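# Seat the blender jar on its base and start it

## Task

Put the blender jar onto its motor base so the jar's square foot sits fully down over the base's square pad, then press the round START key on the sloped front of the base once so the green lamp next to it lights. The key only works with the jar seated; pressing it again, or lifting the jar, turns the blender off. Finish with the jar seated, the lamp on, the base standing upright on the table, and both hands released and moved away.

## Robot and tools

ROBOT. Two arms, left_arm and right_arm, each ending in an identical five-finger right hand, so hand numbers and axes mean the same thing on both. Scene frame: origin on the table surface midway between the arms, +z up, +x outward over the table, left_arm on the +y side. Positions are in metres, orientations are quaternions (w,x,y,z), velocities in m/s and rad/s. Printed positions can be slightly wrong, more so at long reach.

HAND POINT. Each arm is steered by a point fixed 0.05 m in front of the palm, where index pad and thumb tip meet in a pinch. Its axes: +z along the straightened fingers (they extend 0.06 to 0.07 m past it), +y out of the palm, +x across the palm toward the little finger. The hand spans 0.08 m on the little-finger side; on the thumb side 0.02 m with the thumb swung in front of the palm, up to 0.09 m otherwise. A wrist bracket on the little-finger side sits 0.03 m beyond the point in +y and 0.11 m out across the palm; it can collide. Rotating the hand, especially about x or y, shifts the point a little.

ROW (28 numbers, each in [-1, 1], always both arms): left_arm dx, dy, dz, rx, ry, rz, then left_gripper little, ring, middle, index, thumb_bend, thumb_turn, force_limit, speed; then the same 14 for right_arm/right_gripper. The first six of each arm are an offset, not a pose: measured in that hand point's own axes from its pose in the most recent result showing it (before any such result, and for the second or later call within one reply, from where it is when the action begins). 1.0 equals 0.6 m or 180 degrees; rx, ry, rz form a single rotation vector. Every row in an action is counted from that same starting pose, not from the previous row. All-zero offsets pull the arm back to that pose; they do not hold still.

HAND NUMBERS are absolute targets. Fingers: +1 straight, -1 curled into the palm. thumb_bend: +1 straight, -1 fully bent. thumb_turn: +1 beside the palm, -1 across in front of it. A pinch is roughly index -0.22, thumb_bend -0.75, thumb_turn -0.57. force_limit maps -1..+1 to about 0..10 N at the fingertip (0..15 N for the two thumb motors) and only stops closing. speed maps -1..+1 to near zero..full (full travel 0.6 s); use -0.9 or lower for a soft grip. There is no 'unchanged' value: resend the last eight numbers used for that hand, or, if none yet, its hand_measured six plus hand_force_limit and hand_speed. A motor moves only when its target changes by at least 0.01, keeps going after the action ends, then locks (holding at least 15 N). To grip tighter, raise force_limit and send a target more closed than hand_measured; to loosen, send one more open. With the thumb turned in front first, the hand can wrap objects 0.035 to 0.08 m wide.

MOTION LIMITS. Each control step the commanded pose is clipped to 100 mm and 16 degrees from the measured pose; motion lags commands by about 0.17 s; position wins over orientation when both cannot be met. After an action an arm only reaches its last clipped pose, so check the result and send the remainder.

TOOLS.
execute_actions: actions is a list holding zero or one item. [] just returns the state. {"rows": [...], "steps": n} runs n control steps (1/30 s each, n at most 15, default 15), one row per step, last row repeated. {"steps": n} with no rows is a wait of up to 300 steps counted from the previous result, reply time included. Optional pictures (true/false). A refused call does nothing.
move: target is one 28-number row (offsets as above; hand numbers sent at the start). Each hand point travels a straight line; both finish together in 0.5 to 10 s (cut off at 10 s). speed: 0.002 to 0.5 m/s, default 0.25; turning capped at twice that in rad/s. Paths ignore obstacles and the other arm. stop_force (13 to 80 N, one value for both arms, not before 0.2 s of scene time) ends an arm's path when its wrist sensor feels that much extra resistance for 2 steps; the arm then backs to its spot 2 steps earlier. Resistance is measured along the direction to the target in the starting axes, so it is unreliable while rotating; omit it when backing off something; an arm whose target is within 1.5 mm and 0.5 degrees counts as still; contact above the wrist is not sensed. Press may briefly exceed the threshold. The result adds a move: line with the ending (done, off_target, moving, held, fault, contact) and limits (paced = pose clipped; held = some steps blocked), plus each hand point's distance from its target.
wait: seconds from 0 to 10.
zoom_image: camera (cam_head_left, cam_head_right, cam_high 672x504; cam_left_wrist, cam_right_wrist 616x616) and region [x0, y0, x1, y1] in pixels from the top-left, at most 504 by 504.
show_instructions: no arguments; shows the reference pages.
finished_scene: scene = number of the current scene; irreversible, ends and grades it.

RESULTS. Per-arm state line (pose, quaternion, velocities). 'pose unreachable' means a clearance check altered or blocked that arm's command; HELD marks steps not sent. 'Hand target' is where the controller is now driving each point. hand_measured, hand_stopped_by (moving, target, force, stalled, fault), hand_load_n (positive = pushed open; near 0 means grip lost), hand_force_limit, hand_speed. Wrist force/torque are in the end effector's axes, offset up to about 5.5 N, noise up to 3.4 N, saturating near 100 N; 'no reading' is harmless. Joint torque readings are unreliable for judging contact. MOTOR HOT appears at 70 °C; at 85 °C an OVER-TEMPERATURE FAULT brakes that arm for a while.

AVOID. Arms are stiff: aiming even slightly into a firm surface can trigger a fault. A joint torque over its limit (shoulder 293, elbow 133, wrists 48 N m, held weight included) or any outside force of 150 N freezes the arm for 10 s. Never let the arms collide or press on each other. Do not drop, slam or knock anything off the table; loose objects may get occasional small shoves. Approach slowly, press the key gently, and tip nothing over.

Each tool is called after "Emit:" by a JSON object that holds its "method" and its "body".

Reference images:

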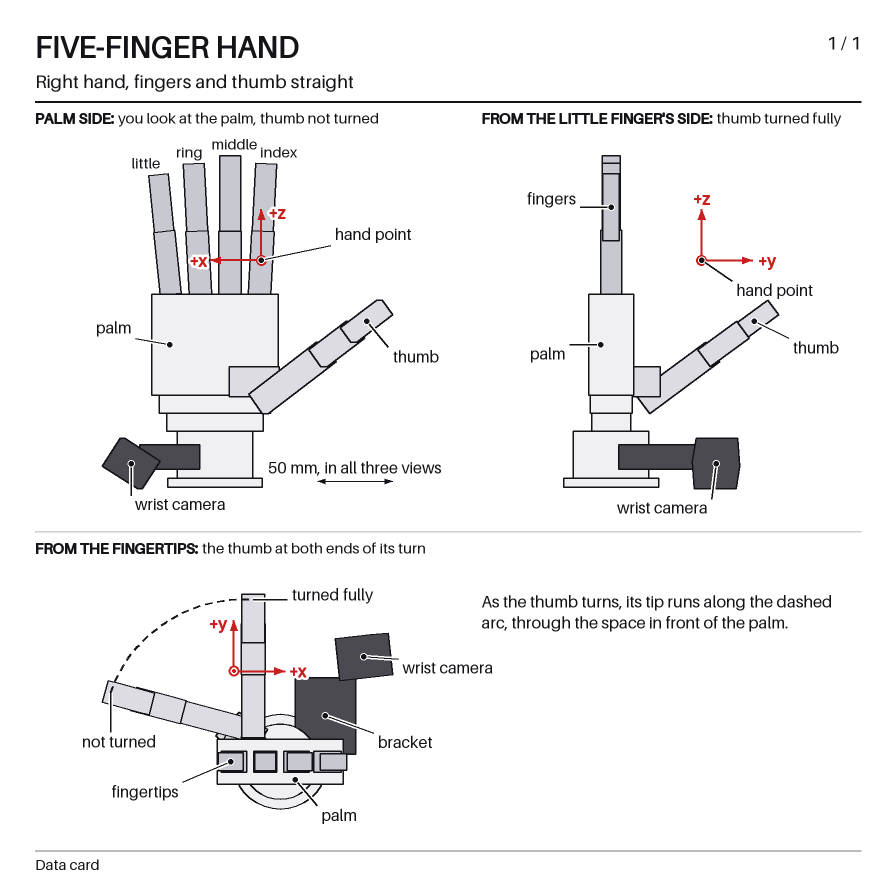

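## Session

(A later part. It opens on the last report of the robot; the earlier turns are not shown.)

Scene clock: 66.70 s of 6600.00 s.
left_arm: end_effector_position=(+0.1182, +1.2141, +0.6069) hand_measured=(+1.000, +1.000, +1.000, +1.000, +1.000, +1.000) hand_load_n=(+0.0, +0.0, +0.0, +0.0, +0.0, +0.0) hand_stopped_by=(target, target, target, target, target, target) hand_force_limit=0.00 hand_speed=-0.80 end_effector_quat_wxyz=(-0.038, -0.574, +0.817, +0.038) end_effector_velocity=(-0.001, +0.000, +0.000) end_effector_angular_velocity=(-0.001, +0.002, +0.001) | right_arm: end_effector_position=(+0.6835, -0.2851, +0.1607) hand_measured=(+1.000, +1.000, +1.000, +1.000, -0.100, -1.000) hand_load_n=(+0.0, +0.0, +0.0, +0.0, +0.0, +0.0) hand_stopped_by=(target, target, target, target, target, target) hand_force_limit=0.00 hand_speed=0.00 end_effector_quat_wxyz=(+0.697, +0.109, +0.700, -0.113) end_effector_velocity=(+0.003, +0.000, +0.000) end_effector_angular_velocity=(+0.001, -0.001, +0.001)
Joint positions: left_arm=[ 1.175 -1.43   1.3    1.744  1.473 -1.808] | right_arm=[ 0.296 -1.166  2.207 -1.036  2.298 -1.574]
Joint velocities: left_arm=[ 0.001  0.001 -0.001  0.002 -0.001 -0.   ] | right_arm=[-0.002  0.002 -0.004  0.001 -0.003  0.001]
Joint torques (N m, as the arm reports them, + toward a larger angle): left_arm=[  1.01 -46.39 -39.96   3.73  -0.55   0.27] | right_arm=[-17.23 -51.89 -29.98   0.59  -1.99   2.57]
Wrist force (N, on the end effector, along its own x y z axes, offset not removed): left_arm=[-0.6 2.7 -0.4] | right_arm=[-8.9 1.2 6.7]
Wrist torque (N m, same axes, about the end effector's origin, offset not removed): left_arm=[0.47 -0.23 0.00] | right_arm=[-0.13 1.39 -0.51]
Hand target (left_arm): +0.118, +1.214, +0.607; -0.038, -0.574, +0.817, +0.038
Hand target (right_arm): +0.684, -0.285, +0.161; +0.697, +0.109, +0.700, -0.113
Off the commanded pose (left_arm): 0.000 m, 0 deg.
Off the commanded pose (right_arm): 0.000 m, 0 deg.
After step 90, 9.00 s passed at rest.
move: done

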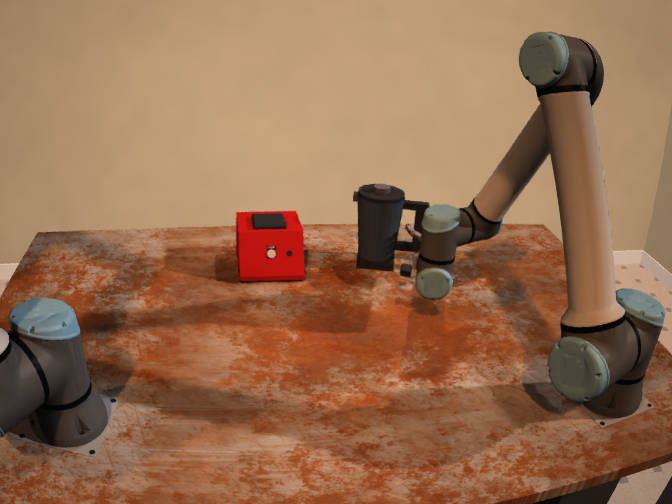

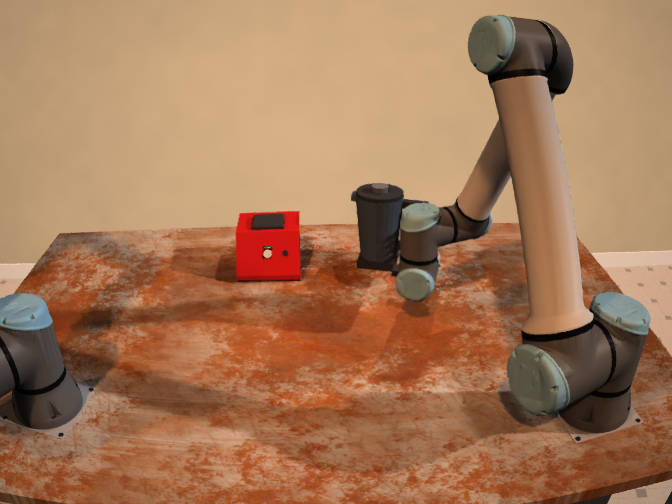

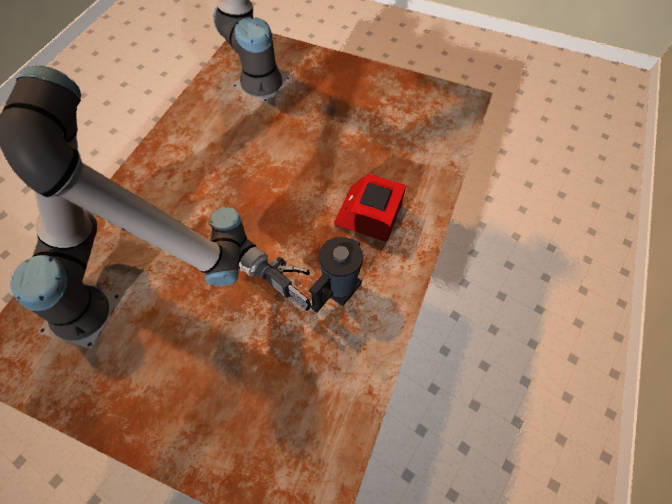

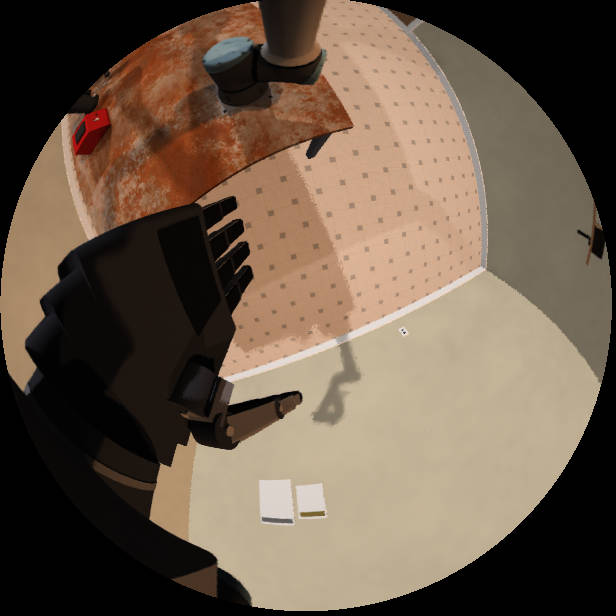

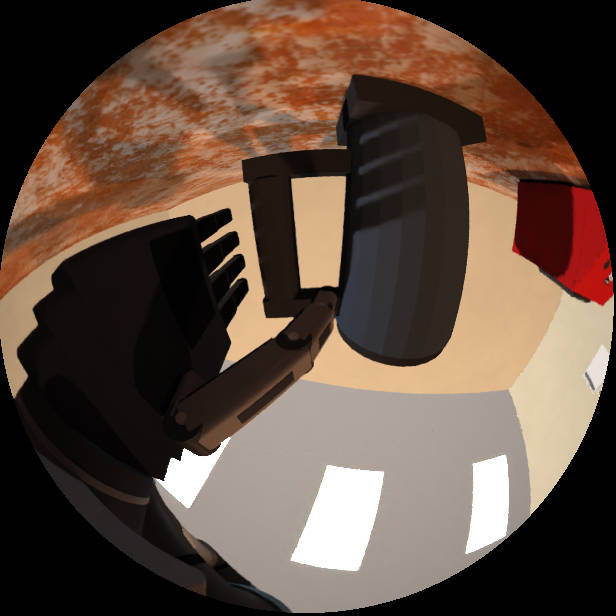

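Emit:
{"method": "move", "body": {"target": [0,0,0,0,0,0,1,1,1,1,1,1,0,-0.8, 0.02,0.003,0.02,0,0,0,1,1,1,1,-0.1,-1,0,0], "speed": 0.08}}

Emit:
{"method": "move", "body": {"target": [0,0,0,0,0,0,1,1,1,1,1,1,0,-0.8, 0,0,0.075,0,0,0,1,1,1,1,-0.1,-1,0,0], "speed": 0.05}}

Scene clock: 73.17 s of 6600.00 s.
left_arm: end_effector_position=(+0.1182, +1.2141, +0.6069) hand_measured=(+1.000, +1.000, +1.000, +1.000, +1.000, +1.000) hand_load_n=(+0.0, +0.0, +0.0, +0.0, +0.0, +0.0) hand_stopped_by=(target, target, target, target, target, target) hand_force_limit=0.00 hand_speed=-0.80 end_effector_quat_wxyz=(-0.038, -0.574, +0.817, +0.038) end_effector_velocity=(-0.000, +0.001, -0.000) end_effector_angular_velocity=(+0.002, -0.002, +0.001) | right_arm: end_effector_position=(+0.6951, -0.2871, +0.1489) hand_measured=(+1.000, +1.000, +1.000, +1.000, -0.100, -1.000) hand_load_n=(+0.0, +0.0, +0.0, +0.0, +0.0, +0.0) hand_stopped_by=(target, target, target, target, target, target) hand_force_limit=0.00 hand_speed=0.00 end_effector_quat_wxyz=(+0.697, +0.109, +0.700, -0.113) end_effector_velocity=(+0.002, -0.001, -0.002) end_effector_angular_velocity=(+0.001, -0.001, -0.001)
Joint positions: left_arm=[ 1.175 -1.43   1.3    1.744  1.473 -1.808] | right_arm=[ 0.284 -1.138  2.195 -1.053  2.286 -1.574]
Joint velocities: left_arm=[ 0.001 -0.    -0.    -0.003  0.001 -0.   ] | right_arm=[-0.003  0.005 -0.002 -0.004 -0.002  0.001]
Joint torques (N m, as the arm reports them, + toward a larger angle): left_arm=[  1.74 -48.68 -40.93   3.42  -0.11  -0.13] | right_arm=[-15.61 -53.11 -28.54  -4.35  -2.15   0.58]
Wrist force (N, on the end effector, along its own x y z axes, offset not removed): left_arm=[-1.5 0.2 0.2] | right_arm=[-7.0 -0.5 -3.8]
Wrist torque (N m, same axes, about the end effector's origin, offset not removed): left_arm=[-0.03 -0.23 -0.06] | right_arm=[0.16 1.28 -0.46]
Hand target (left_arm): +0.118, +1.214, +0.607; -0.038, -0.574, +0.817, +0.038
Hand target (right_arm): +0.695, -0.287, +0.149; +0.697, +0.109, +0.700, -0.113
Off the commanded pose (left_arm): 0.000 m, 0 deg.
Off the commanded pose (right_arm): 0.000 m, 0 deg.
After step 90, 2.63 s passed at rest.
move: done

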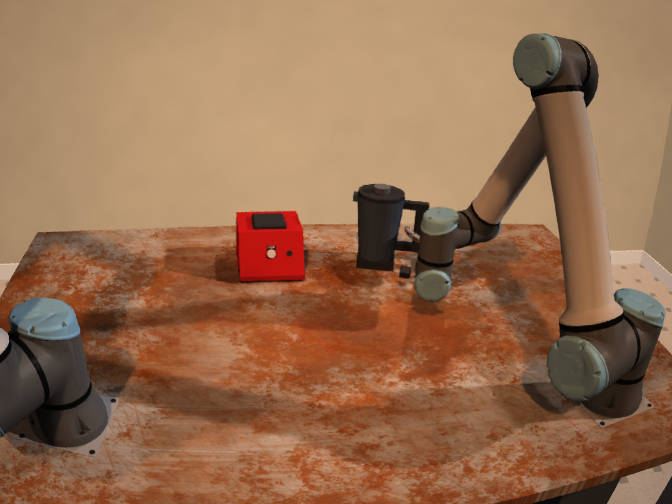

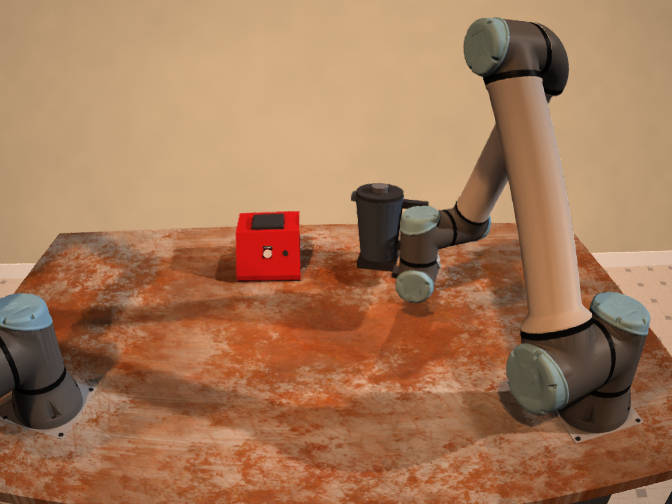

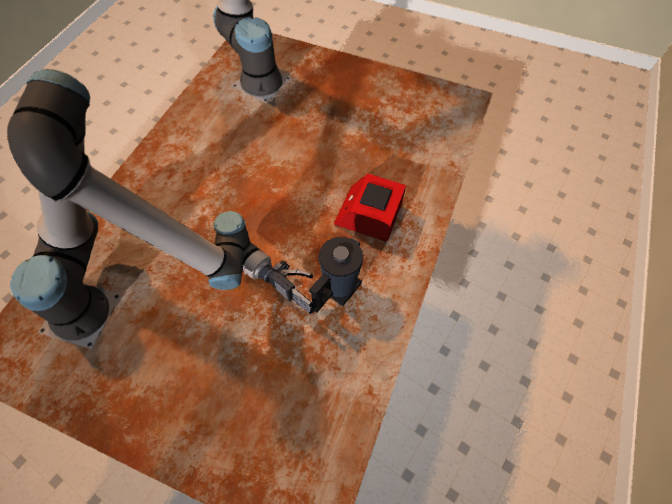

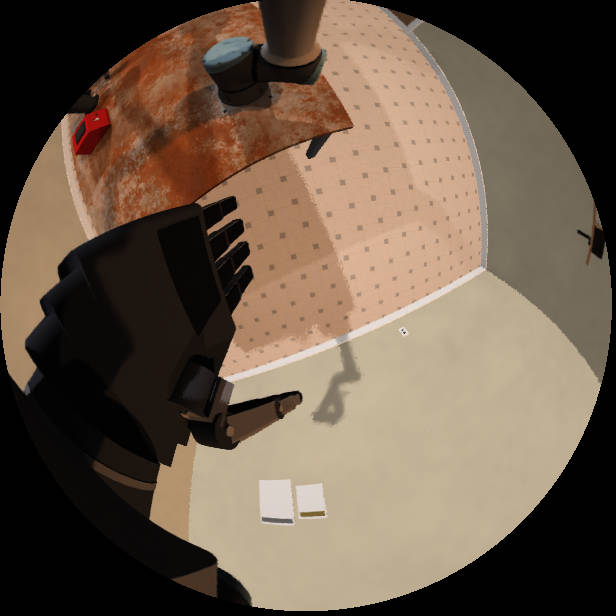

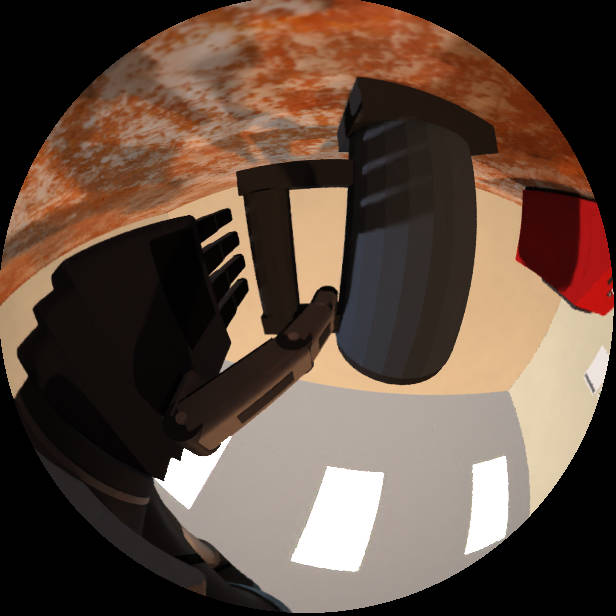

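Scene clock: 74.50 s of 6600.00 s.
left_arm: end_effector_position=(+0.1182, +1.2141, +0.6069) hand_measured=(+1.000, +1.000, +1.000, +1.000, +1.000, +1.000) hand_load_n=(+0.0, +0.0, +0.0, +0.0, +0.0, +0.0) hand_stopped_by=(target, target, target, target, target, target) hand_force_limit=0.00 hand_speed=-0.80 end_effector_quat_wxyz=(-0.038, -0.574, +0.817, +0.038) end_effector_velocity=(+0.000, +0.000, -0.000) end_effector_angular_velocity=(+0.001, -0.001, -0.000) | right_arm: end_effector_position=(+0.7376, -0.3009, +0.1488) hand_measured=(+1.000, +1.000, +1.000, +1.000, -0.100, -1.000) hand_load_n=(+0.0, +0.0, +0.0, +0.0, +0.0, +0.0) hand_stopped_by=(target, target, target, target, target, target) hand_force_limit=0.00 hand_speed=0.00 end_effector_quat_wxyz=(+0.697, +0.109, +0.700, -0.113) end_effector_velocity=(+0.002, -0.001, -0.001) end_effector_angular_velocity=(-0.002, +0.002, -0.001)
Joint positions: left_arm=[ 1.175 -1.43   1.3    1.744  1.473 -1.808] | right_arm=[ 0.232 -1.113  2.146 -1.029  2.234 -1.574]
Joint velocities: left_arm=[-0.    -0.     0.    -0.001  0.    -0.   ] | right_arm=[-0.003  0.002 -0.002  0.002 -0.003 -0.001]
Joint torques (N m, as the arm reports them, + toward a larger angle): left_arm=[  1.   -48.42 -40.6    3.52  -0.78  -0.48] | right_arm=[-13.53 -54.51 -31.35   0.6   -1.84  -1.49]
Wrist force (N, on the end effector, along its own x y z axes, offset not removed): left_arm=[-1.2 1.0 0.7] | right_arm=[-6.6 -0.7 7.3]
Wrist torque (N m, same axes, about the end effector's origin, offset not removed): left_arm=[0.15 -0.17 -0.04] | right_arm=[-0.49 0.91 -0.71]
Hand target (left_arm): +0.118, +1.214, +0.607; -0.038, -0.574, +0.817, +0.038
Hand target (right_arm): +0.738, -0.301, +0.149; +0.697, +0.109, +0.700, -0.113
Off the commanded pose (left_arm): 0.000 m, 0 deg.
Off the commanded pose (right_arm): 0.000 m, 0 deg.
move: done

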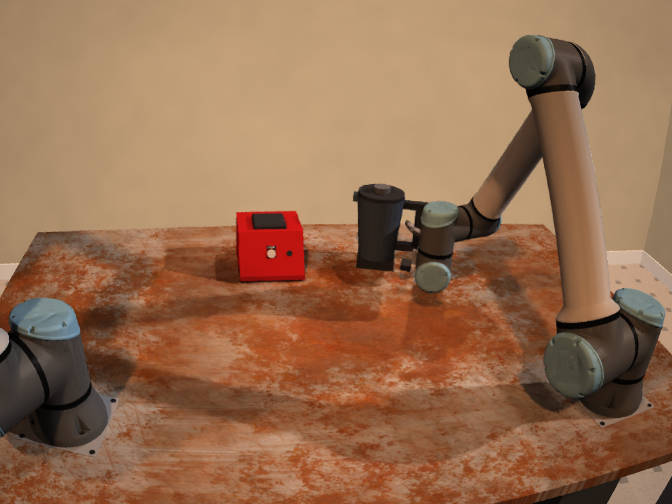

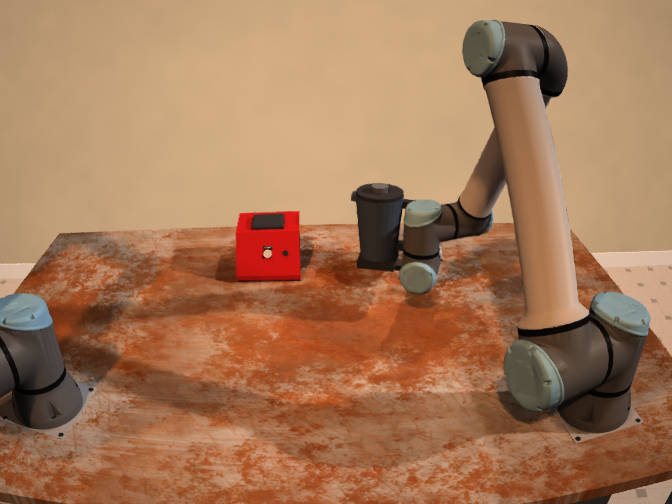

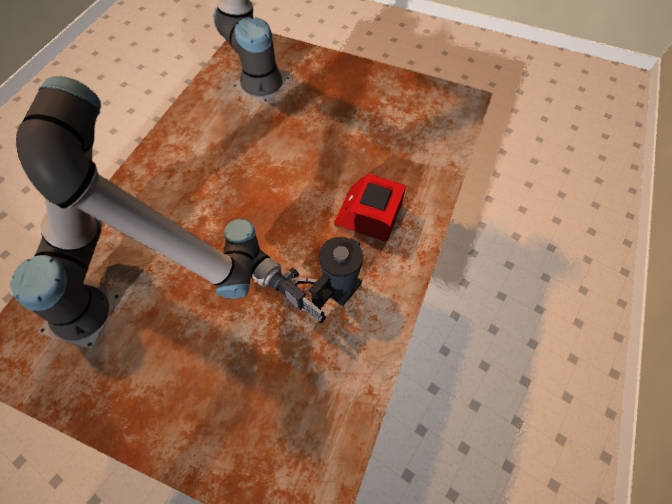

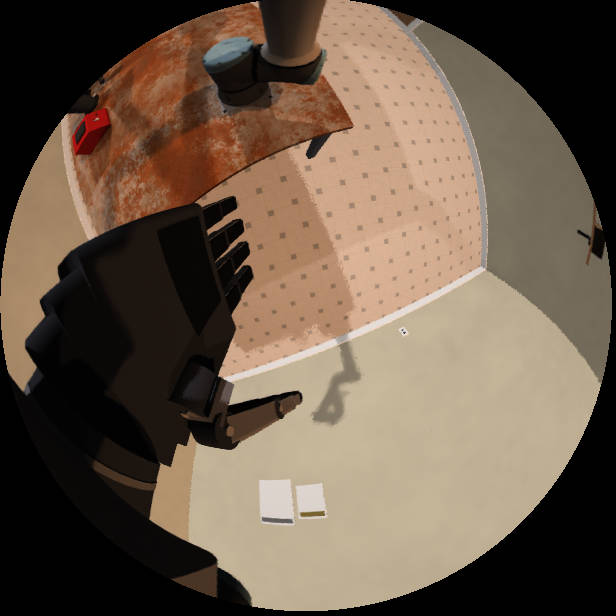

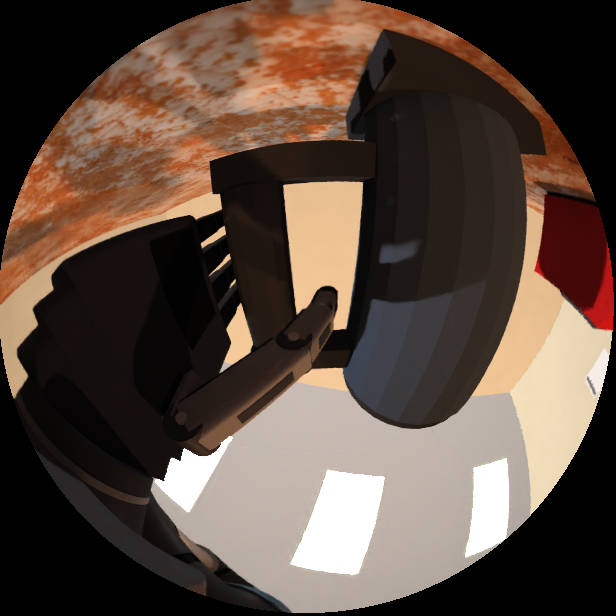

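Emit:
{"method": "zoom_image", "body": {"camera": "cam_high", "region": [260, 240, 370, 330]}}

Emit:
{"method": "zoom_image", "body": {"camera": "cam_right_wrist", "region": [150, 130, 400, 400]}}

Region (260, 240, 370, 330) of cam_high's 672x504 image, scaled by 4.582, with more detail than that image has; it fills the top 412 rows of this view, and the rest is white.

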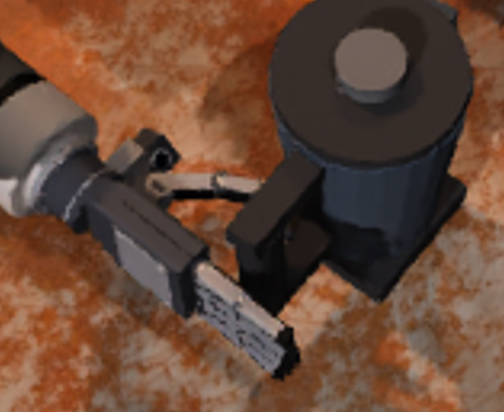

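Region (150, 130, 400, 400) of cam_right_wrist's 616x616 image, scaled by 1.867, with more detail than that image has; it fills the left 467 columns of this view, and the rest is white.

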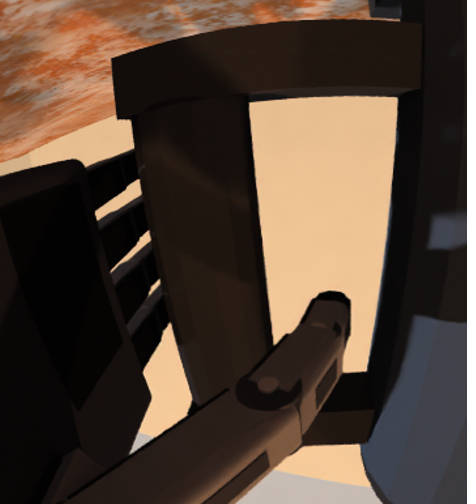

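Emit:
{"method": "move", "body": {"target": [0,0,0,0,0,0,1,1,1,1,1,1,0,-0.8, 0,0,0.045,0,0,0,1,1,1,1,-0.1,-1,0,0], "speed": 0.03}}

Scene clock: 79.70 s of 6600.00 s.
left_arm: end_effector_position=(+0.1182, +1.2141, +0.6069) hand_measured=(+1.000, +1.000, +1.000, +1.000, +1.000, +1.000) hand_load_n=(+0.0, +0.0, +0.0, +0.0, +0.0, +0.0) hand_stopped_by=(target, target, target, target, target, target) hand_force_limit=0.00 hand_speed=-0.80 end_effector_quat_wxyz=(-0.038, -0.574, +0.817, +0.038) end_effector_velocity=(+0.000, -0.000, +0.001) end_effector_angular_velocity=(+0.002, -0.003, -0.000) | right_arm: end_effector_position=(+0.7630, -0.3091, +0.1488) hand_measured=(+1.000, +1.000, +1.000, +1.000, -0.100, -1.000) hand_load_n=(+0.0, +0.0, +0.0, +0.0, +0.0, +0.0) hand_stopped_by=(target, target, target, target, target, target) hand_force_limit=0.00 hand_speed=0.00 end_effector_quat_wxyz=(+0.697, +0.109, +0.700, -0.113) end_effector_velocity=(+0.002, -0.001, -0.001) end_effector_angular_velocity=(-0.000, +0.001, -0.001)
Joint positions: left_arm=[ 1.175 -1.43   1.3    1.744  1.473 -1.808] | right_arm=[ 0.204 -1.096  2.115 -1.014  2.206 -1.574]
Joint velocities: left_arm=[-0.    -0.001 -0.001 -0.     0.001 -0.   ] | right_arm=[-0.003  0.002 -0.002  0.001 -0.003 -0.   ]
Joint torques (N m, as the arm reports them, + toward a larger angle): left_arm=[ -1.06 -50.68 -39.69   3.48  -0.51   0.54] | right_arm=[-17.33 -59.47 -29.45   0.64  -1.8   -2.38]
Wrist force (N, on the end effector, along its own x y z axes, offset not removed): left_arm=[-2.9 1.4 -1.3] | right_arm=[-7.0 0.9 1.1]
Wrist torque (N m, same axes, about the end effector's origin, offset not removed): left_arm=[0.28 0.00 -0.20] | right_arm=[0.07 1.24 -0.44]
Hand target (left_arm): +0.118, +1.214, +0.607; -0.038, -0.574, +0.817, +0.038
Hand target (right_arm): +0.763, -0.309, +0.149; +0.697, +0.109, +0.700, -0.113
Off the commanded pose (left_arm): 0.000 m, 0 deg.
Off the commanded pose (right_arm): 0.000 m, 0 deg.
After step 90, 0.93 s passed at rest.
move: done

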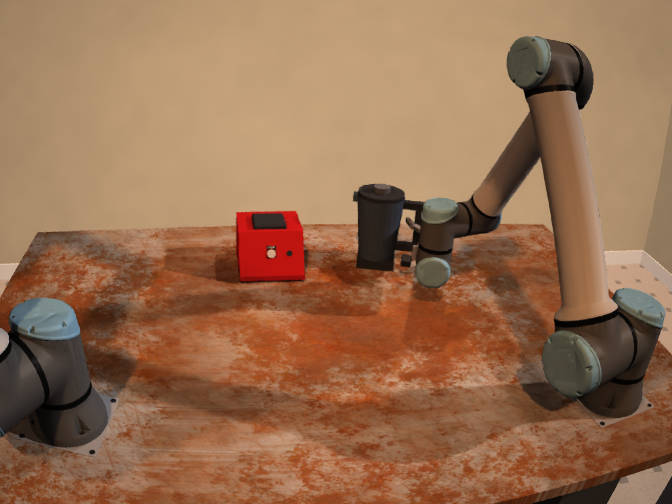

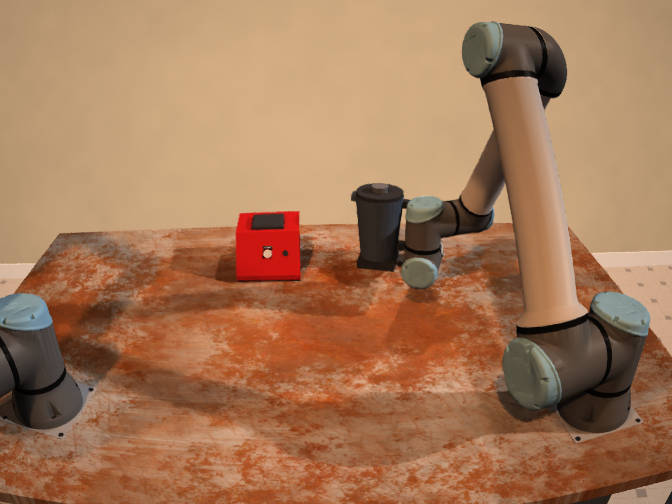

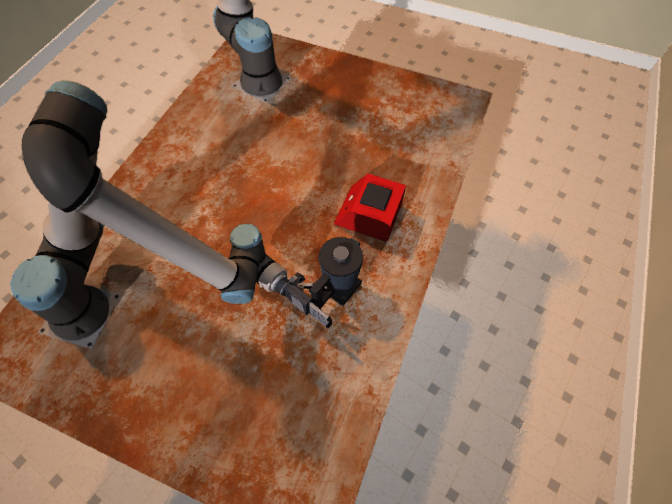

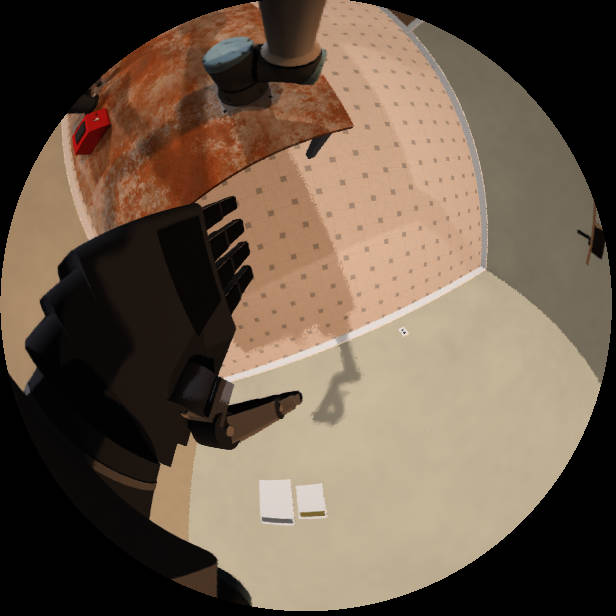

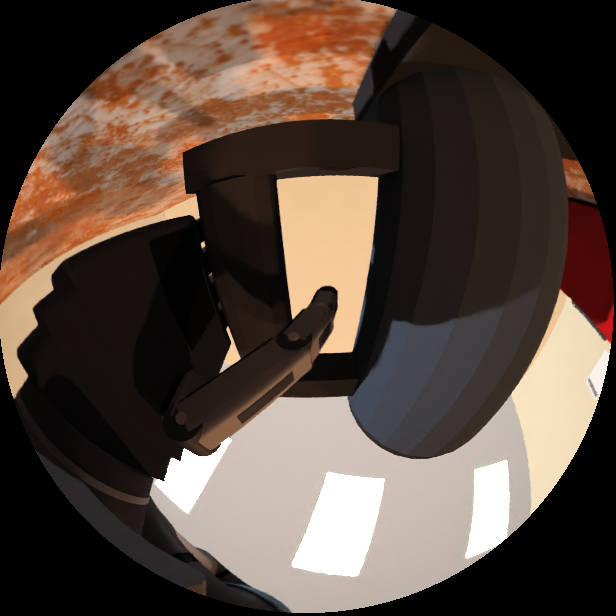

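Emit:
{"method": "move", "body": {"target": [0,0,0,0,0,0,1,1,1,1,1,1,0,-0.8, 0,0.004,0.022,0,0,0,1,1,1,1,0.2,-1,0,0], "speed": 0.03}}

Emit:
{"method": "move", "body": {"target": [0,0,0,0,0,0,1,1,1,1,1,1,0,-0.8, 0,0,0,0,0,0,-1,-1,-1,-1,0.2,-1,0.6,-0.4]}}

Scene clock: 82.33 s of 6600.00 s.
left_arm: end_effector_position=(+0.1182, +1.2141, +0.6069) hand_measured=(+1.000, +1.000, +1.000, +1.000, +1.000, +1.000) hand_load_n=(+0.0, +0.0, +0.0, +0.0, +0.0, +0.0) hand_stopped_by=(target, target, target, target, target, target) hand_force_limit=0.00 hand_speed=-0.80 end_effector_quat_wxyz=(-0.038, -0.574, +0.817, +0.038) end_effector_velocity=(+0.000, -0.000, -0.001) end_effector_angular_velocity=(-0.002, +0.001, -0.000) | right_arm: end_effector_position=(+0.7760, -0.3108, +0.1487) hand_measured=(+1.000, +1.000, +1.000, +1.000, +0.200, -1.000) hand_load_n=(+0.0, +0.0, +0.0, +0.0, +0.0, +0.0) hand_stopped_by=(target, target, target, target, target, target) hand_force_limit=0.00 hand_speed=0.00 end_effector_quat_wxyz=(+0.697, +0.109, +0.700, -0.113) end_effector_velocity=(+0.003, +0.000, +0.000) end_effector_angular_velocity=(-0.001, -0.000, +0.001)
Joint positions: left_arm=[ 1.175 -1.43   1.3    1.744  1.473 -1.808] | right_arm=[ 0.194 -1.086  2.095 -1.005  2.196 -1.574]
Joint velocities: left_arm=[ 0.     0.     0.002 -0.     0.     0.   ] | right_arm=[-0.001  0.002 -0.005  0.002 -0.002 -0.001]
Joint torques (N m, as the arm reports them, + toward a larger angle): left_arm=[  2.44 -50.19 -40.7    3.44  -0.67  -0.01] | right_arm=[-16.3  -60.02 -30.2    0.86  -1.84  -2.3 ]
Wrist force (N, on the end effector, along its own x y z axes, offset not removed): left_arm=[-2.1 0.3 -1.8] | right_arm=[-4.9 1.4 -1.2]
Wrist torque (N m, same axes, about the end effector's origin, offset not removed): left_arm=[0.17 -0.09 -0.09] | right_arm=[0.19 0.93 -0.29]
Hand target (left_arm): +0.118, +1.214, +0.607; -0.038, -0.574, +0.817, +0.038
Hand target (right_arm): +0.776, -0.311, +0.149; +0.697, +0.109, +0.700, -0.113
Off the commanded pose (left_arm): 0.000 m, 0 deg.
Off the commanded pose (right_arm): 0.000 m, 0 deg.
move: done

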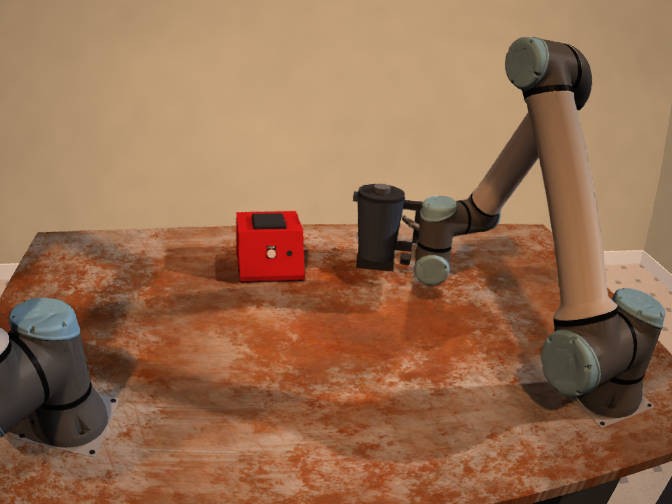

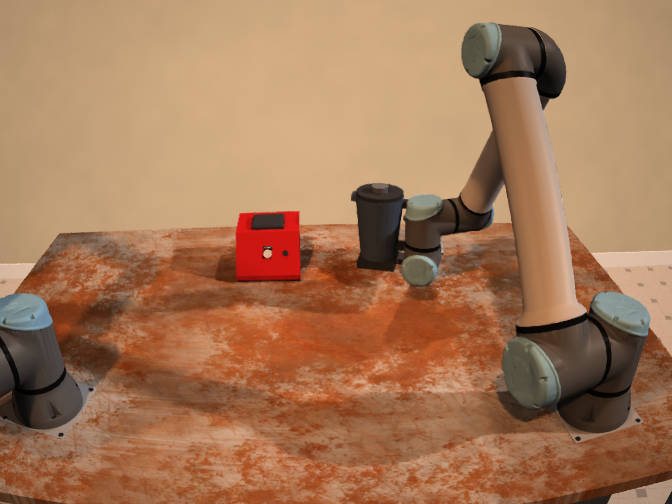

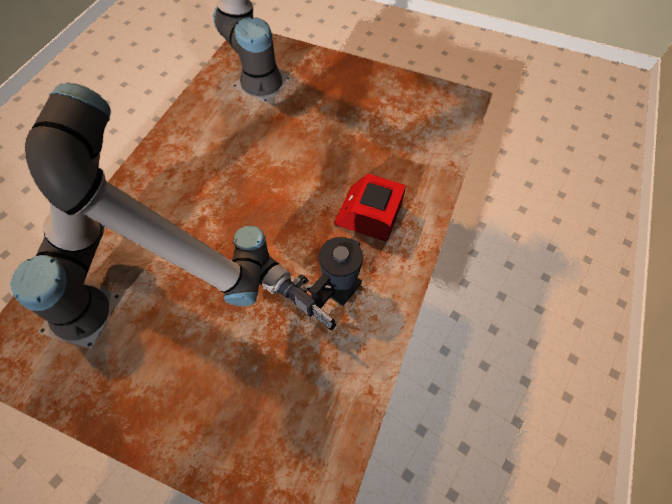

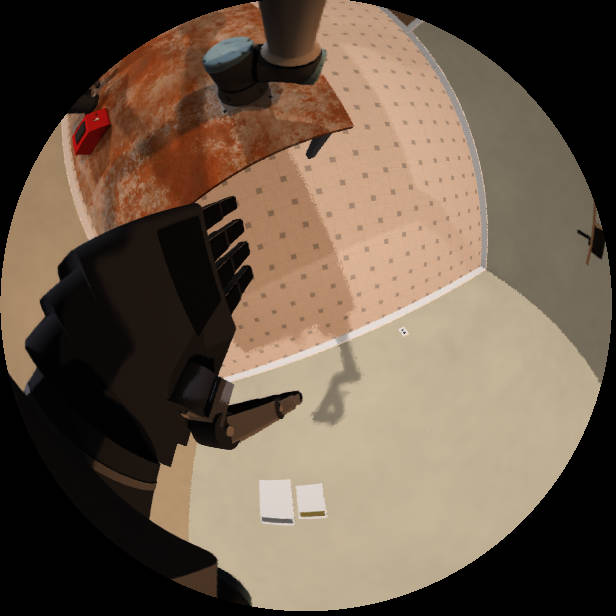

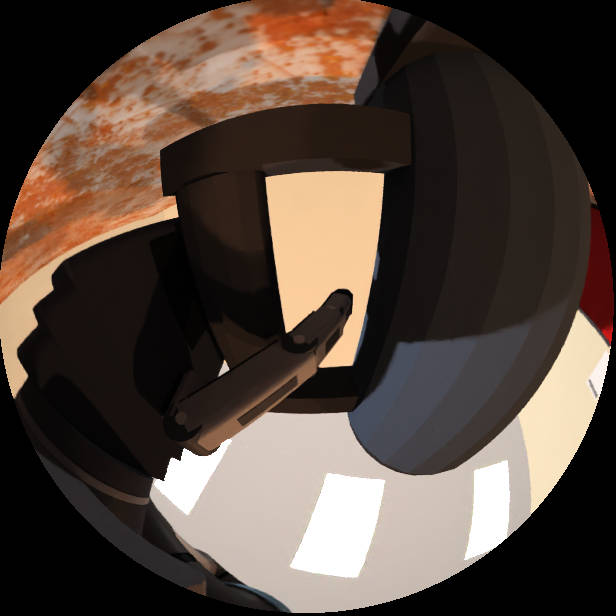

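Scene clock: 84.50 s of 6600.00 s.
left_arm: end_effector_position=(+0.1182, +1.2141, +0.6069) hand_measured=(+1.000, +1.000, +1.000, +1.000, +1.000, +1.000) hand_load_n=(+0.0, +0.0, +0.0, +0.0, +0.0, +0.0) hand_stopped_by=(target, target, target, target, target, target) hand_force_limit=0.00 hand_speed=-0.80 end_effector_quat_wxyz=(-0.038, -0.574, +0.817, +0.038) end_effector_velocity=(-0.001, +0.000, -0.001) end_effector_angular_velocity=(-0.001, +0.001, +0.001) | right_arm: end_effector_position=(+0.7760, -0.3108, +0.1487) hand_measured=(-0.876, -0.852, -0.852, -0.858, +0.200, -1.000) hand_load_n=(+12.0, +10.5, +10.0, +11.0, +1.0, +0.0) hand_stopped_by=(force, force, force, force, target, target) hand_force_limit=0.60 hand_speed=-0.40 end_effector_quat_wxyz=(+0.697, +0.109, +0.700, -0.113) end_effector_velocity=(+0.000, -0.001, +0.000) end_effector_angular_velocity=(+0.000, -0.001, -0.001)
Joint positions: left_arm=[ 1.175 -1.43   1.3    1.744  1.473 -1.808] | right_arm=[ 0.194 -1.086  2.095 -1.005  2.196 -1.574]
Joint velocities: left_arm=[ 0.001  0.     0.002 -0.001 -0.    -0.   ] | right_arm=[-0.001 -0.     0.    -0.001 -0.     0.   ]
Joint torques (N m, as the arm reports them, + toward a larger angle): left_arm=[ -0.39 -47.41 -40.9    3.4   -0.56  -0.09] | right_arm=[  6.56 -80.56 -18.39  -2.04   2.33  -2.17]
Wrist force (N, on the end effector, along its own x y z axes, offset not removed): left_arm=[-2.1 2.3 -1.4] | right_arm=[-2.0 4.7 1.6]
Wrist torque (N m, same axes, about the end effector's origin, offset not removed): left_arm=[0.44 -0.13 -0.08] | right_arm=[0.82 0.18 0.80]
Hand target (left_arm): +0.118, +1.214, +0.607; -0.038, -0.574, +0.817, +0.038
Hand target (right_arm): +0.776, -0.311, +0.149; +0.697, +0.109, +0.700, -0.113
Off the commanded pose (left_arm): 0.000 m, 0 deg.
Off the commanded pose (right_arm): 0.000 m, 0 deg.
move: done

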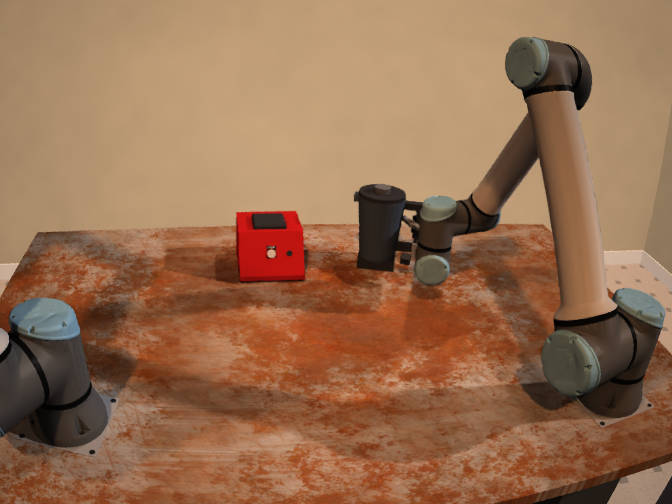

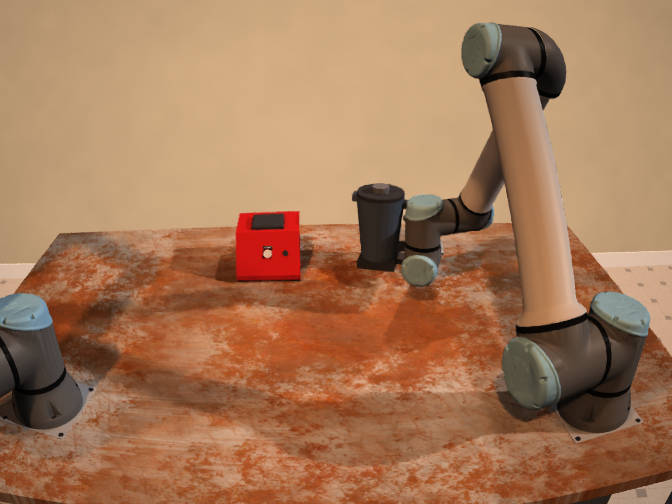

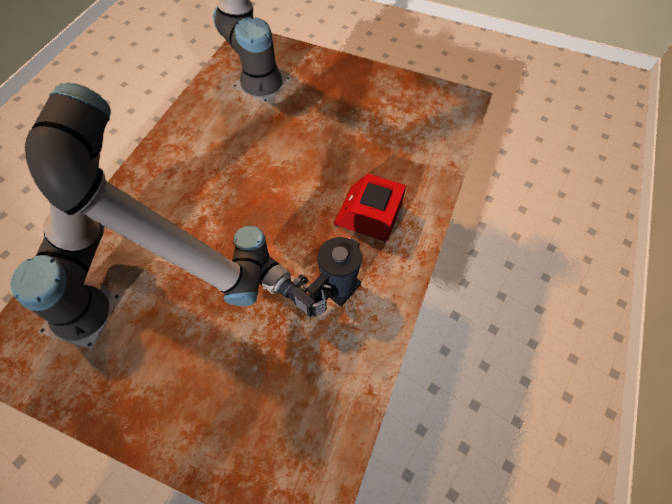

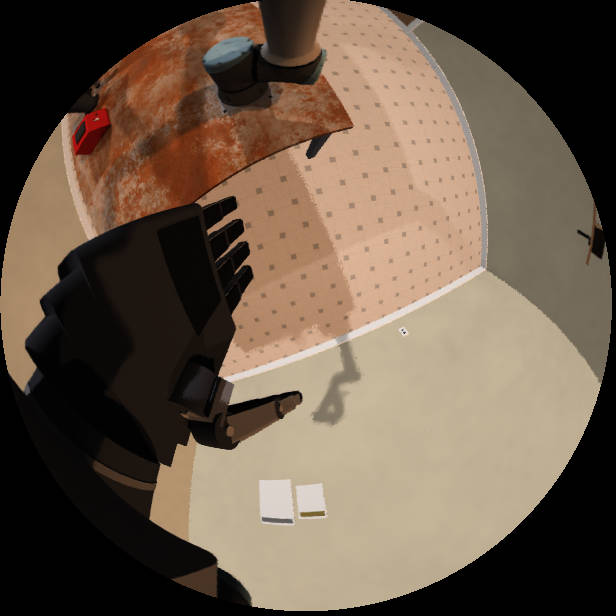

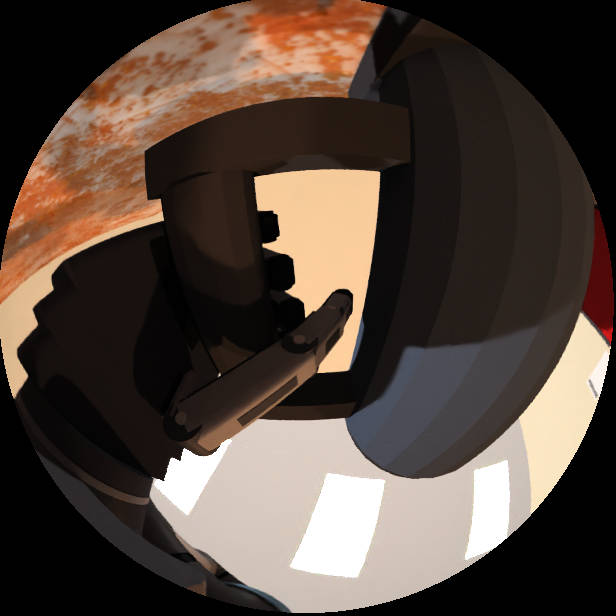

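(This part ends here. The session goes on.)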